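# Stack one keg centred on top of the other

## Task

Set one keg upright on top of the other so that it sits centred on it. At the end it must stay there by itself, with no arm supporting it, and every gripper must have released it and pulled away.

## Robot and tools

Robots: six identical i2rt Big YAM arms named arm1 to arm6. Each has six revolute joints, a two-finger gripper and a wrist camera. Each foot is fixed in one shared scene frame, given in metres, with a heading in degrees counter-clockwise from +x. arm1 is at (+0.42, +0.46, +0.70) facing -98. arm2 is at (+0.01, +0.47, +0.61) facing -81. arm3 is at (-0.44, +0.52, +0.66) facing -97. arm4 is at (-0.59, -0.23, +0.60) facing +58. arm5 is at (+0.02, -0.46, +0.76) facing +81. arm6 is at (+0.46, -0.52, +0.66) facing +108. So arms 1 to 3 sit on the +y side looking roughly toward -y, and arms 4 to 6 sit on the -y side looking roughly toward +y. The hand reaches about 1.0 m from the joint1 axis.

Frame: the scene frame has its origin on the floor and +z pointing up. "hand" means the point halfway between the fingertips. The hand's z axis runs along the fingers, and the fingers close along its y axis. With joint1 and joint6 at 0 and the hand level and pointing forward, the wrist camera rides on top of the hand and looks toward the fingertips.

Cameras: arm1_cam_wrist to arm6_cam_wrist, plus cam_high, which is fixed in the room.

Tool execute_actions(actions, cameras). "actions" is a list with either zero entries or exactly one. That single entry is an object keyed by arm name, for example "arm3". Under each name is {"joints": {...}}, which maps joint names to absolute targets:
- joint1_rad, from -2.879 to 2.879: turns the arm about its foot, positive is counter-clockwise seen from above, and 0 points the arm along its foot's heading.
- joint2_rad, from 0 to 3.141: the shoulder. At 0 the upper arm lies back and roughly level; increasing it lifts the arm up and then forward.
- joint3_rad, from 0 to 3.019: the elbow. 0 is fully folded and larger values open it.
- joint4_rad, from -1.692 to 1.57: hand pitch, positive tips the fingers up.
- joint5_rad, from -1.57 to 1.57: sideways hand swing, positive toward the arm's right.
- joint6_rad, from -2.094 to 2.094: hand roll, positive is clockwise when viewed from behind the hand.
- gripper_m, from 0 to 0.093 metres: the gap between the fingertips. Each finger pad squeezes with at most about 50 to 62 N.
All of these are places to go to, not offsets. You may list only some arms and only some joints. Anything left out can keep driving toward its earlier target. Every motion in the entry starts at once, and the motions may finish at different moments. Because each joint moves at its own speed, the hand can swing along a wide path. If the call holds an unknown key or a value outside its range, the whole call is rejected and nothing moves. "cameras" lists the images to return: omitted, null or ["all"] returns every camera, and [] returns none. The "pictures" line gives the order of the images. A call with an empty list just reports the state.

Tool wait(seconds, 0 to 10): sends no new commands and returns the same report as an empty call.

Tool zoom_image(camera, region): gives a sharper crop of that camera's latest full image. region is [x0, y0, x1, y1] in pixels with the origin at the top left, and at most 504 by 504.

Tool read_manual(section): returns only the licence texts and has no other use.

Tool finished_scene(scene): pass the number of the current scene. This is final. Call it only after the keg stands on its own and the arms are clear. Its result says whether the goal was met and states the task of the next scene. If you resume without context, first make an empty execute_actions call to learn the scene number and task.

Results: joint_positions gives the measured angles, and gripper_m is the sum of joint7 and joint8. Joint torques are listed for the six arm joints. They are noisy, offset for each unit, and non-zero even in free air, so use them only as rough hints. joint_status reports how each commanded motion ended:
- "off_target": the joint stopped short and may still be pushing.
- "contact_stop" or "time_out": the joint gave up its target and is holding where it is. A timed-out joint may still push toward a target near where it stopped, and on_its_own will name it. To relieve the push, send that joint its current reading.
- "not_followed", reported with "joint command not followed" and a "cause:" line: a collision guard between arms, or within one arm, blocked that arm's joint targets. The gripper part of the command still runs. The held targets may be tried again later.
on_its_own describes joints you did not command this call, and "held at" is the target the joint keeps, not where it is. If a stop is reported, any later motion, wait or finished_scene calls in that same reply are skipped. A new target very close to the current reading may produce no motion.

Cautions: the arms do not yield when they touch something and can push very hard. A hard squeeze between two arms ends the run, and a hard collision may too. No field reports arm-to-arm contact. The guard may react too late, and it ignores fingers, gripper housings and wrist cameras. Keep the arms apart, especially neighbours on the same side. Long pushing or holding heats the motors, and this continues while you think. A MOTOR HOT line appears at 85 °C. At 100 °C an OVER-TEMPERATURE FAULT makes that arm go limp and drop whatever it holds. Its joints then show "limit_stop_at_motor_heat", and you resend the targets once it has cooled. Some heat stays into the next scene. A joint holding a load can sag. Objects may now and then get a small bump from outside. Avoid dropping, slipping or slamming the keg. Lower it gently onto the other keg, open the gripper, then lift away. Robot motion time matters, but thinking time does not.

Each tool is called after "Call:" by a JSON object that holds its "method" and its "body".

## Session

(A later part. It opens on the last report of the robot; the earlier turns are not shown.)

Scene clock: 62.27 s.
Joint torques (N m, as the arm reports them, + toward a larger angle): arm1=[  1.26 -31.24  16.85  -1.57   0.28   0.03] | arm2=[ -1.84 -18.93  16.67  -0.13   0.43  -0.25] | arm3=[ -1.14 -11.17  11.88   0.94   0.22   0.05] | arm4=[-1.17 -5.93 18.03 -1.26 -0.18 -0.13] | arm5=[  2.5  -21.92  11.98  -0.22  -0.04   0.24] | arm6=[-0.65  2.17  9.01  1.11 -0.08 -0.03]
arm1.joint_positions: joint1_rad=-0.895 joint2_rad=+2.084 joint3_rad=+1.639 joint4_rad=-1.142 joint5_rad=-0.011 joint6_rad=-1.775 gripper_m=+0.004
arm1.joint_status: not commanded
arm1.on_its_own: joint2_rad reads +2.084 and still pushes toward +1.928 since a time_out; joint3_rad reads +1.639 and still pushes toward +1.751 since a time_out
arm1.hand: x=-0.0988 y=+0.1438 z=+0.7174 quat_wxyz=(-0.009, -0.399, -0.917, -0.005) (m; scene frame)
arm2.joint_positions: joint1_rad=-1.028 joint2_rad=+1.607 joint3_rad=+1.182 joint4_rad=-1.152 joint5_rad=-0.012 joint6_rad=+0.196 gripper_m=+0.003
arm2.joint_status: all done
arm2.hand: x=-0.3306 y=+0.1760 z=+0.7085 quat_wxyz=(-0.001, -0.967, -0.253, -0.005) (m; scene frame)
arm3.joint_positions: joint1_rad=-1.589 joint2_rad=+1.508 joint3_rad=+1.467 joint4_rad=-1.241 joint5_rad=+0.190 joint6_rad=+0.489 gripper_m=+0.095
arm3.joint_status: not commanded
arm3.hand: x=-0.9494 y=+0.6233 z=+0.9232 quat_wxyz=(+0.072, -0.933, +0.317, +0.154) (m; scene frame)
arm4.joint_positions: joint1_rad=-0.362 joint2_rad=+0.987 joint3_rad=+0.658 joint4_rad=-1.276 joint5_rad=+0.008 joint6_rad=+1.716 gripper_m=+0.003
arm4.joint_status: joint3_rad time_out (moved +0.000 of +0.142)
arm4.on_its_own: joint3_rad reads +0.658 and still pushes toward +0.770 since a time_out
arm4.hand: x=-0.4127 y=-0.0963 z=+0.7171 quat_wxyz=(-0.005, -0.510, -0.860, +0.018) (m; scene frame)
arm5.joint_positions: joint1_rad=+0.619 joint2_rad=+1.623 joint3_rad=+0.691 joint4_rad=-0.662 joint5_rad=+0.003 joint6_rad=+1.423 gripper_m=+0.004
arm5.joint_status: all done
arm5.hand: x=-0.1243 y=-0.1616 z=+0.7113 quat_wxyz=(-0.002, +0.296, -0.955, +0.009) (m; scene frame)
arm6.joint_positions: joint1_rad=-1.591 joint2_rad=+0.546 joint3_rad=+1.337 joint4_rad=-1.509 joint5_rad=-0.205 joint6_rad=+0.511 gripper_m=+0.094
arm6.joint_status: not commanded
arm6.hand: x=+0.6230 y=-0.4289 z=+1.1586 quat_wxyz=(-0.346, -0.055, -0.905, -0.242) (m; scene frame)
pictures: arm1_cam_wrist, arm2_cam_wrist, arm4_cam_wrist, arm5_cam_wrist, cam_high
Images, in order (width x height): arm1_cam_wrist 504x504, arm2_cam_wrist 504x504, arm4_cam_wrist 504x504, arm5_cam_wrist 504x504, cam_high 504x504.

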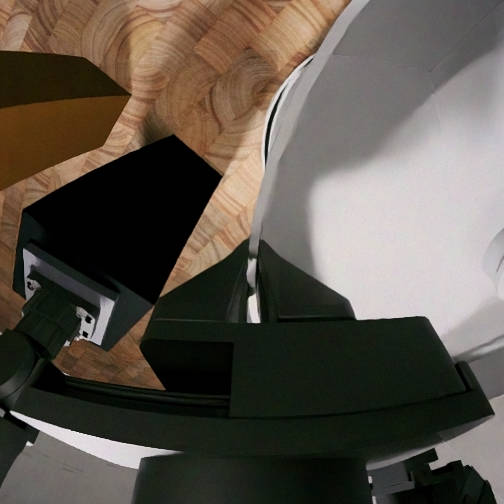

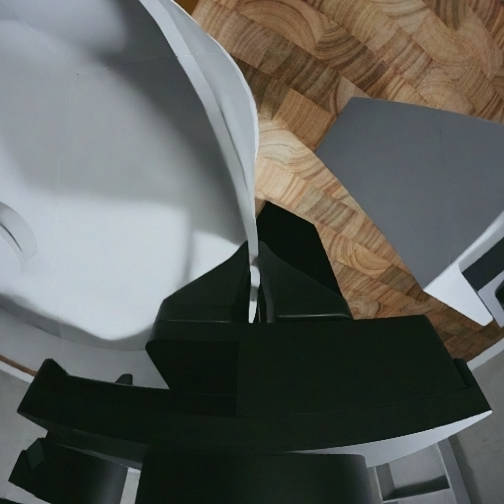

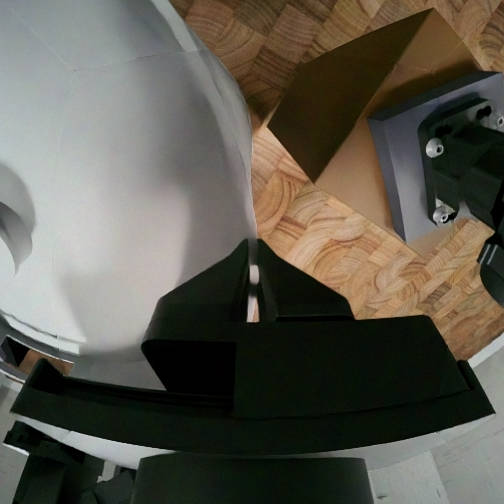

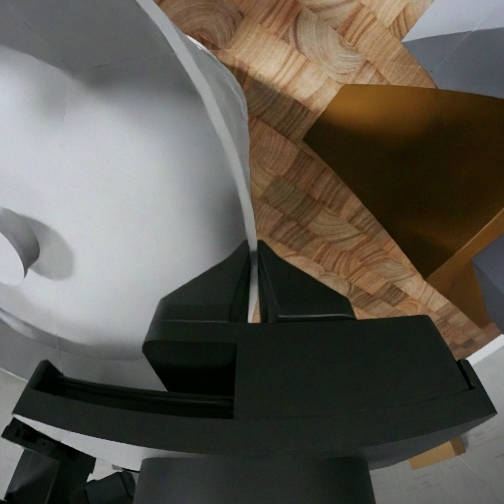

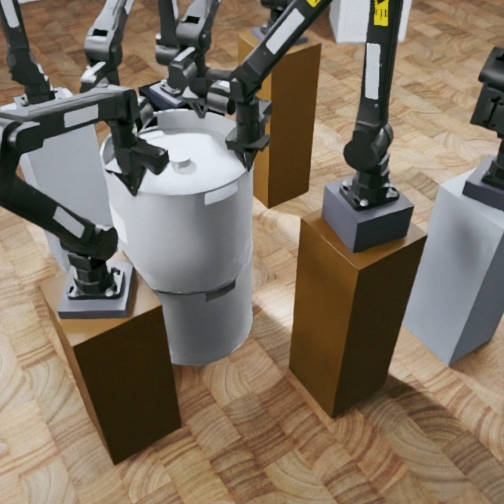

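Call:
{"method": "execute_actions", "body": {"actions": [{"arm1":{"joints":{"joint2_rad":1.9,"joint3_rad":1.71}},"arm5":{"joints":{"joint1_rad":0.57,"joint6_rad":1.4}},"arm2":{"joints":{"joint2_rad":1.48,"joint3_rad":1.225}},"arm4":{"joints":{"joint2_rad":0.97,"joint3_rad":0.79,"joint4_rad":-1.26}}}], "cameras": ["arm1_cam_wrist","arm2_cam_wrist","arm4_cam_wrist","arm5_cam_wrist","cam_high"]}}

Scene clock: 65.57 s.
Joint torques (N m, as the arm reports them, + toward a larger angle): arm1=[  1.39 -32.43  14.33  -0.84   0.24   0.02] | arm2=[ -1.98 -20.44  15.02  -0.16   0.64  -0.26] | arm3=[ -1.24 -11.13  11.87   0.94   0.22   0.05] | arm4=[-1.09 -3.82 17.98 -0.37 -0.4  -0.12] | arm5=[  1.49 -21.82  12.07  -0.19   0.43   0.15] | arm6=[-1.34  1.91  8.99  1.17 -0.03 -0.06]
arm1.joint_positions: joint1_rad=-0.895 joint2_rad=+2.075 joint3_rad=+1.629 joint4_rad=-1.155 joint5_rad=-0.010 joint6_rad=-1.775 gripper_m=+0.004
arm1.joint_status: joint2_rad time_out (moved -0.009 of -0.184); the others done
arm1.on_its_own: joint2_rad reads +2.075 and still pushes toward +1.900 since a time_out
arm1.hand: x=-0.0934 y=+0.1472 z=+0.7191 quat_wxyz=(-0.013, -0.399, -0.917, -0.012) (m; scene frame)
arm2.joint_positions: joint1_rad=-1.028 joint2_rad=+1.600 joint3_rad=+1.165 joint4_rad=-1.152 joint5_rad=-0.017 joint6_rad=+0.196 gripper_m=+0.003
arm2.joint_status: all done
arm2.hand: x=-0.3251 y=+0.1796 z=+0.7057 quat_wxyz=(-0.001, -0.967, -0.253, -0.011) (m; scene frame)
arm3.joint_positions: joint1_rad=-1.589 joint2_rad=+1.508 joint3_rad=+1.467 joint4_rad=-1.241 joint5_rad=+0.190 joint6_rad=+0.489 gripper_m=+0.095
arm3.joint_status: not commanded
arm3.hand: x=-0.9494 y=+0.6233 z=+0.9232 quat_wxyz=(+0.072, -0.933, +0.317, +0.154) (m; scene frame)
arm4.joint_positions: joint1_rad=-0.362 joint2_rad=+1.015 joint3_rad=+0.658 joint4_rad=-1.245 joint5_rad=+0.014 joint6_rad=+1.715 gripper_m=+0.003
arm4.joint_status: joint3_rad time_out (moved +0.000 of +0.132); the others done
arm4.on_its_own: joint3_rad reads +0.658 and still pushes toward +0.770 since a time_out
arm4.hand: x=-0.4064 y=-0.0929 z=+0.7112 quat_wxyz=(-0.009, -0.509, -0.860, +0.018) (m; scene frame)
arm5.joint_positions: joint1_rad=+0.590 joint2_rad=+1.623 joint3_rad=+0.691 joint4_rad=-0.660 joint5_rad=-0.008 joint6_rad=+1.391 gripper_m=+0.004
arm5.joint_status: all done
arm5.hand: x=-0.1176 y=-0.1578 z=+0.7112 quat_wxyz=(+0.003, +0.298, -0.955, +0.009) (m; scene frame)
arm6.joint_positions: joint1_rad=-1.591 joint2_rad=+0.546 joint3_rad=+1.337 joint4_rad=-1.509 joint5_rad=-0.205 joint6_rad=+0.511 gripper_m=+0.094
arm6.joint_status: not commanded
arm6.hand: x=+0.6230 y=-0.4289 z=+1.1586 quat_wxyz=(-0.346, -0.055, -0.905, -0.242) (m; scene frame)
pictures: arm1_cam_wrist, arm2_cam_wrist, arm4_cam_wrist, arm5_cam_wrist, cam_high
Images, in order (width x height): arm1_cam_wrist 504x504, arm2_cam_wrist 504x504, arm4_cam_wrist 504x504, arm5_cam_wrist 504x504, cam_high 504x504.

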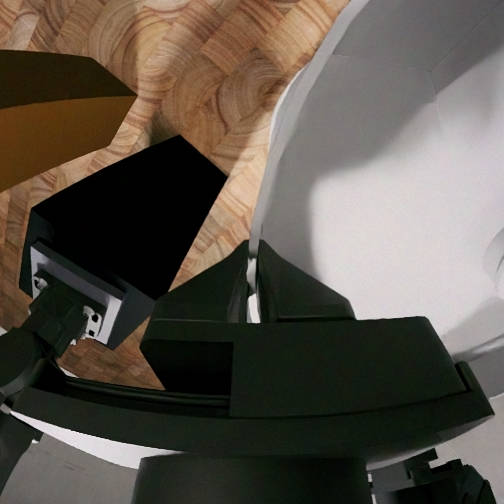

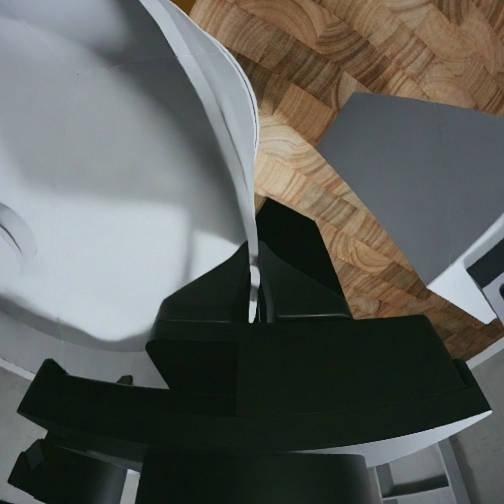

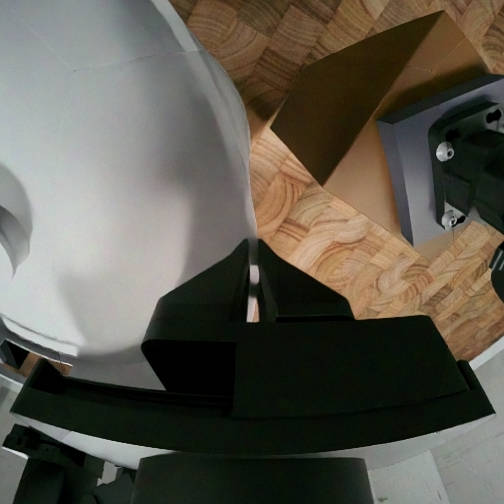

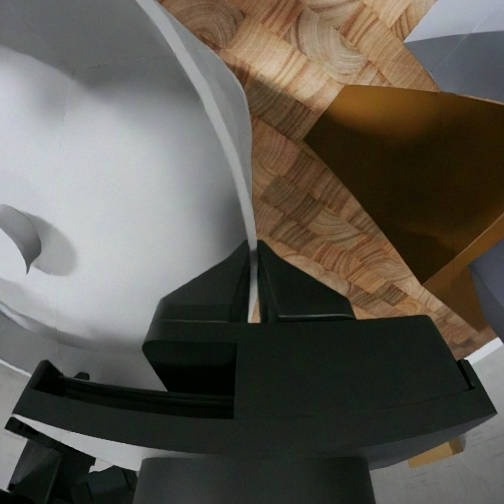

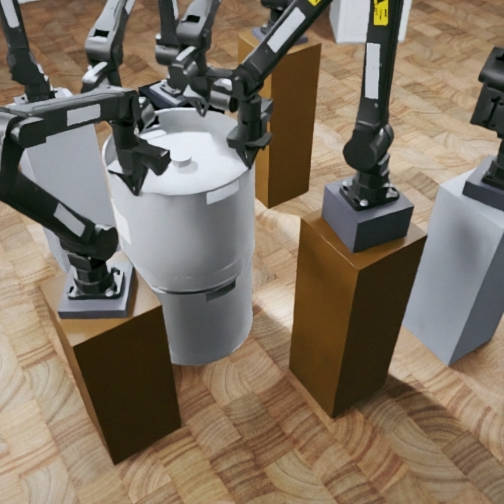

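Slightly SE; ease down with a NW nudge.

Call:
{"method": "execute_actions", "body": {"actions": [{"arm1":{"joints":{"joint1_rad":-0.91,"joint2_rad":2.06,"joint3_rad":1.64,"joint4_rad":-1.145}},"arm5":{"joints":{"joint1_rad":0.59,"joint2_rad":1.64,"joint3_rad":0.7,"joint4_rad":-0.64}},"arm2":{"joints":{"joint1_rad":-1.05,"joint2_rad":1.58,"joint3_rad":1.18,"joint4_rad":-1.15}},"arm4":{"joints":{"joint1_rad":-0.34,"joint2_rad":1.01,"joint3_rad":0.68,"joint4_rad":-1.24}}}], "cameras": ["arm1_cam_wrist","arm2_cam_wrist","arm4_cam_wrist","arm5_cam_wrist","cam_high"]}}

Scene clock: 67.33 s.
Joint torques (N m, as the arm reports them, + toward a larger angle): arm1=[ -0.11 -20.78  10.87  -1.36   0.32  -0.04] | arm2=[ -2.42 -13.76  13.11  -0.29   0.53  -0.29] | arm3=[ -1.23 -11.15  11.88   0.95   0.22   0.05] | arm4=[-0.36 -3.49 12.45 -1.49  0.01 -0.24] | arm5=[  2.04 -16.6    7.17  -0.63   0.4    0.16] | arm6=[-1.03  3.09  8.79  1.19 -0.02 -0.07]
arm1.joint_positions: joint1_rad=-0.898 joint2_rad=+2.083 joint3_rad=+1.603 joint4_rad=-1.124 joint5_rad=-0.013 joint6_rad=-1.770 gripper_m=+0.003
arm1.joint_status: all done
arm1.hand: x=-0.0911 y=+0.1508 z=+0.7057 quat_wxyz=(-0.015, -0.403, -0.915, -0.012) (m; scene frame)
arm2.joint_positions: joint1_rad=-1.032 joint2_rad=+1.610 joint3_rad=+1.140 joint4_rad=-1.128 joint5_rad=-0.014 joint6_rad=+0.199 gripper_m=+0.003
arm2.joint_status: all done
arm2.hand: x=-0.3230 y=+0.1847 z=+0.6927 quat_wxyz=(+0.002, -0.968, -0.249, -0.015) (m; scene frame)
arm3.joint_positions: joint1_rad=-1.589 joint2_rad=+1.508 joint3_rad=+1.467 joint4_rad=-1.241 joint5_rad=+0.190 joint6_rad=+0.489 gripper_m=+0.095
arm3.joint_status: not commanded
arm3.hand: x=-0.9494 y=+0.6233 z=+0.9232 quat_wxyz=(+0.072, -0.933, +0.317, +0.154) (m; scene frame)
arm4.joint_positions: joint1_rad=-0.347 joint2_rad=+1.046 joint3_rad=+0.634 joint4_rad=-1.201 joint5_rad=+0.004 joint6_rad=+1.730 gripper_m=+0.003
arm4.joint_status: all done
arm4.hand: x=-0.4088 y=-0.0884 z=+0.6960 quat_wxyz=(-0.002, -0.509, -0.861, +0.021) (m; scene frame)
arm5.joint_positions: joint1_rad=+0.595 joint2_rad=+1.666 joint3_rad=+0.687 joint4_rad=-0.619 joint5_rad=-0.006 joint6_rad=+1.391 gripper_m=+0.004
arm5.joint_status: all done
arm5.hand: x=-0.1190 y=-0.1580 z=+0.6971 quat_wxyz=(+0.002, +0.300, -0.954, +0.011) (m; scene frame)
arm6.joint_positions: joint1_rad=-1.591 joint2_rad=+0.546 joint3_rad=+1.337 joint4_rad=-1.509 joint5_rad=-0.205 joint6_rad=+0.511 gripper_m=+0.094
arm6.joint_status: not commanded
arm6.hand: x=+0.6230 y=-0.4289 z=+1.1586 quat_wxyz=(-0.346, -0.055, -0.905, -0.242) (m; scene frame)
pictures: arm1_cam_wrist, arm2_cam_wrist, arm4_cam_wrist, arm5_cam_wrist, cam_high
Images, in order (width x height): arm1_cam_wrist 504x504, arm2_cam_wrist 504x504, arm4_cam_wrist 504x504, arm5_cam_wrist 504x504, cam_high 504x504.

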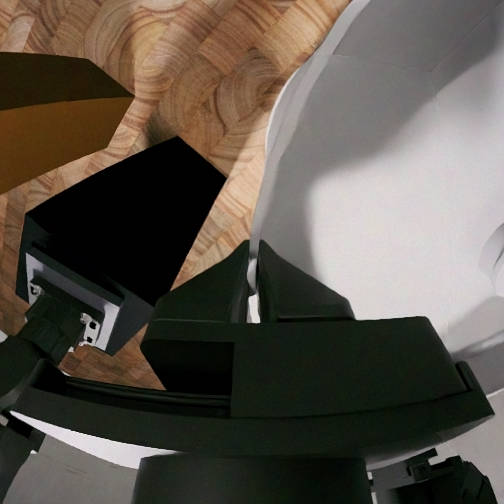

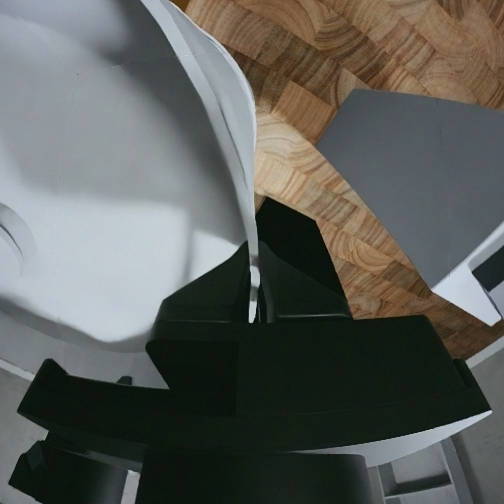

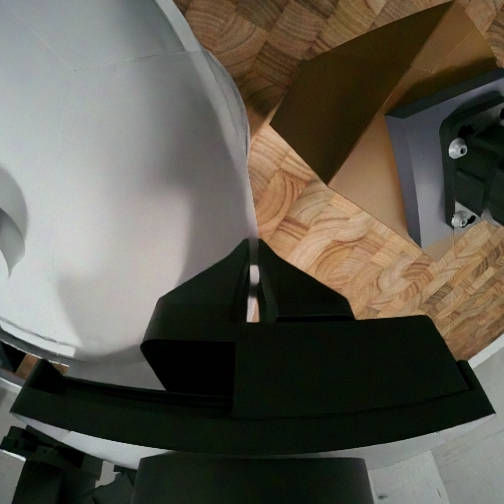

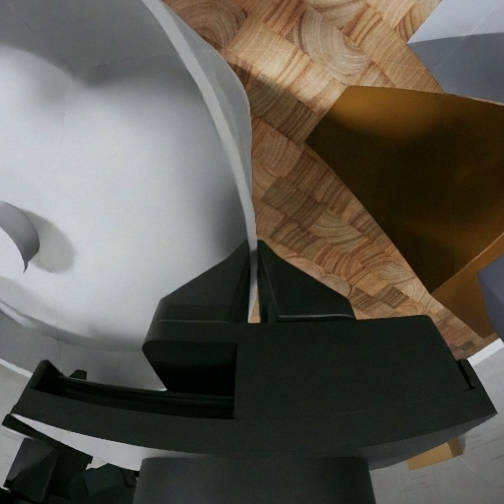

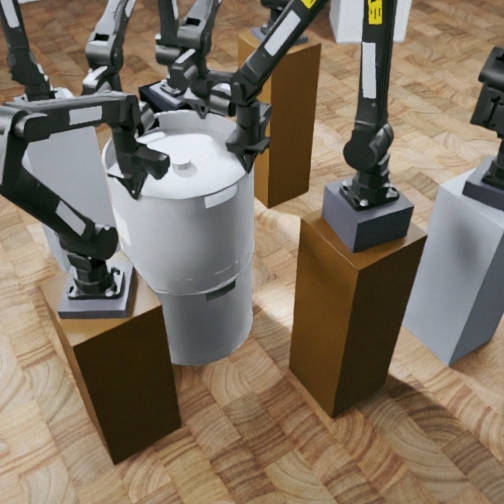

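Call:
{"method": "execute_actions", "body": {"actions": [{"arm1":{"joints":{"gripper_m":0.07}},"arm2":{"joints":{"gripper_m":0.07}},"arm4":{"joints":{"gripper_m":0.07}},"arm5":{"joints":{"gripper_m":0.07}}}], "cameras": []}}

Call:
{"method": "execute_actions", "body": {"actions": [{"arm1":{"joints":{"joint2_rad":1.8,"joint4_rad":-1.4}},"arm2":{"joints":{"joint2_rad":1.35,"joint3_rad":1.3,"joint4_rad":-1.5}},"arm4":{"joints":{"joint2_rad":0.8,"joint3_rad":0.9,"joint4_rad":-1.65}},"arm5":{"joints":{"joint2_rad":1.25,"joint3_rad":0.78,"joint4_rad":-1.1}}}], "cameras": ["cam_high","arm2_cam_wrist","arm4_cam_wrist"]}}

Scene clock: 69.37 s.
Joint torques (N m, as the arm reports them, + toward a larger angle): arm1=[ -0.07 -19.18  10.79  -0.95  -0.03  -0.01] | arm2=[ -2.13 -11.88  13.28  -0.04   0.03  -0.07] | arm3=[ -1.24 -11.17  11.87   0.93   0.22   0.06] | arm4=[-0.33 -0.99 12.35 -0.08  0.05 -0.04] | arm5=[  1.64 -14.88   7.3   -0.44   0.28   0.21] | arm6=[-0.65  2.18  9.02  1.    0.04 -0.09]
arm1.joint_positions: joint1_rad=-0.899 joint2_rad=+2.064 joint3_rad=+1.605 joint4_rad=-1.130 joint5_rad=-0.003 joint6_rad=-1.771 gripper_m=+0.070
arm1.joint_status: all done
arm1.hand: x=-0.0931 y=+0.1518 z=+0.7172 quat_wxyz=(-0.007, -0.403, -0.915, -0.009) (m; scene frame)
arm2.joint_positions: joint1_rad=-1.035 joint2_rad=+1.591 joint3_rad=+1.141 joint4_rad=-1.135 joint5_rad=-0.002 joint6_rad=+0.178 gripper_m=+0.070
arm2.joint_status: all done
arm2.hand: x=-0.3247 y=+0.1876 z=+0.7010 quat_wxyz=(+0.005, -0.966, -0.258, -0.007) (m; scene frame)
arm3.joint_positions: joint1_rad=-1.589 joint2_rad=+1.508 joint3_rad=+1.467 joint4_rad=-1.241 joint5_rad=+0.190 joint6_rad=+0.489 gripper_m=+0.095
arm3.joint_status: not commanded
arm3.hand: x=-0.9494 y=+0.6233 z=+0.9232 quat_wxyz=(+0.072, -0.933, +0.317, +0.154) (m; scene frame)
arm4.joint_positions: joint1_rad=-0.347 joint2_rad=+1.017 joint3_rad=+0.637 joint4_rad=-1.232 joint5_rad=+0.002 joint6_rad=+1.707 gripper_m=+0.070
arm4.joint_status: all done
arm4.hand: x=-0.4134 y=-0.0915 z=+0.7032 quat_wxyz=(-0.001, -0.499, -0.866, +0.020) (m; scene frame)
arm5.joint_positions: joint1_rad=+0.595 joint2_rad=+1.644 joint3_rad=+0.687 joint4_rad=-0.629 joint5_rad=-0.003 joint6_rad=+1.391 gripper_m=+0.070
arm5.joint_status: all done
arm5.hand: x=-0.1192 y=-0.1564 z=+0.7038 quat_wxyz=(+0.002, +0.300, -0.954, +0.005) (m; scene frame)
arm6.joint_positions: joint1_rad=-1.591 joint2_rad=+0.546 joint3_rad=+1.337 joint4_rad=-1.509 joint5_rad=-0.205 joint6_rad=+0.511 gripper_m=+0.094
arm6.joint_status: not commanded
arm6.hand: x=+0.6230 y=-0.4289 z=+1.1586 quat_wxyz=(-0.346, -0.055, -0.905, -0.242) (m; scene frame)
pictures: none
No camera images: the call's "cameras" was empty. Leave "cameras" out to get every camera's image.

Scene clock: 70.70 s.
Joint torques (N m, as the arm reports them, + toward a larger angle): arm1=[ -0.16 -14.87  10.14  -0.77  -0.05   0.  ] | arm2=[-2.11 -6.84 12.55  0.06  0.02 -0.07] | arm3=[ -1.25 -11.21  11.87   0.94   0.22   0.05] | arm4=[-0.45  2.4  11.16  0.07  0.05 -0.04] | arm5=[ 2.32 -9.29 12.16 -0.08  0.27  0.14] | arm6=[-1.33  1.99  8.88  1.07 -0.05 -0.09]
arm1.joint_positions: joint1_rad=-0.899 joint2_rad=+1.779 joint3_rad=+1.625 joint4_rad=-1.386 joint5_rad=-0.002 joint6_rad=-1.771 gripper_m=+0.070
arm1.joint_status: all done
arm1.hand: x=-0.0532 y=+0.1755 z=+0.8834 quat_wxyz=(+0.008, -0.403, -0.915, +0.011) (m; scene frame)
arm2.joint_positions: joint1_rad=-1.035 joint2_rad=+1.327 joint3_rad=+1.283 joint4_rad=-1.485 joint5_rad=-0.002 joint6_rad=+0.178 gripper_m=+0.070
arm2.joint_status: all done
arm2.hand: x=-0.2864 y=+0.2188 z=+0.8575 quat_wxyz=(-0.007, -0.966, -0.258, +0.019) (m; scene frame)
arm3.joint_positions: joint1_rad=-1.589 joint2_rad=+1.508 joint3_rad=+1.467 joint4_rad=-1.241 joint5_rad=+0.190 joint6_rad=+0.489 gripper_m=+0.095
arm3.joint_status: not commanded
arm3.hand: x=-0.9494 y=+0.6233 z=+0.9232 quat_wxyz=(+0.072, -0.933, +0.317, +0.154) (m; scene frame)
arm4.joint_positions: joint1_rad=-0.347 joint2_rad=+0.788 joint3_rad=+0.883 joint4_rad=-1.642 joint5_rad=+0.002 joint6_rad=+1.706 gripper_m=+0.070
arm4.joint_status: all done
arm4.hand: x=-0.4436 y=-0.1125 z=+0.8394 quat_wxyz=(-0.014, -0.498, -0.867, -0.010) (m; scene frame)
arm5.joint_positions: joint1_rad=+0.595 joint2_rad=+1.238 joint3_rad=+0.751 joint4_rad=-1.090 joint5_rad=-0.003 joint6_rad=+1.391 gripper_m=+0.070
arm5.joint_status: all done
arm5.hand: x=-0.1041 y=-0.1890 z=+0.8447 quat_wxyz=(+0.002, +0.300, -0.954, +0.000) (m; scene frame)
arm6.joint_positions: joint1_rad=-1.591 joint2_rad=+0.546 joint3_rad=+1.337 joint4_rad=-1.509 joint5_rad=-0.205 joint6_rad=+0.511 gripper_m=+0.094
arm6.joint_status: not commanded
arm6.hand: x=+0.6230 y=-0.4289 z=+1.1586 quat_wxyz=(-0.346, -0.055, -0.905, -0.242) (m; scene frame)
pictures: arm2_cam_wrist, arm4_cam_wrist, cam_high
Images, in order (width x height): arm2_cam_wrist 504x504, arm4_cam_wrist 504x504, cam_high 504x504.

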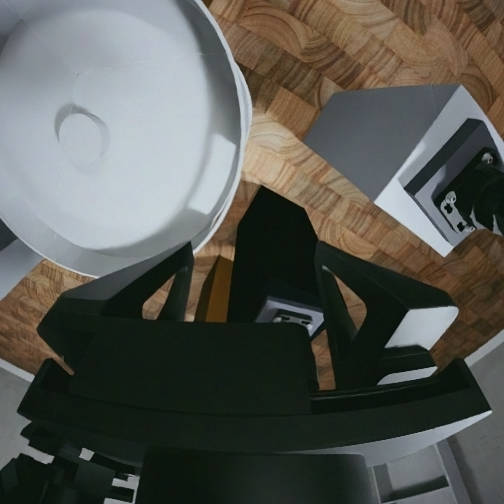

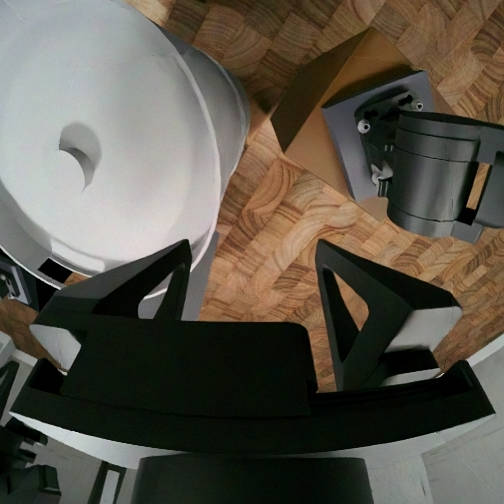

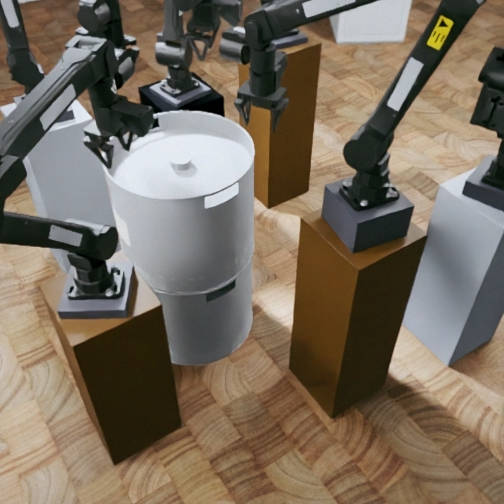

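Call:
{"method": "finished_scene", "body": {"scene": 1}}

The scene is finished: the task was done.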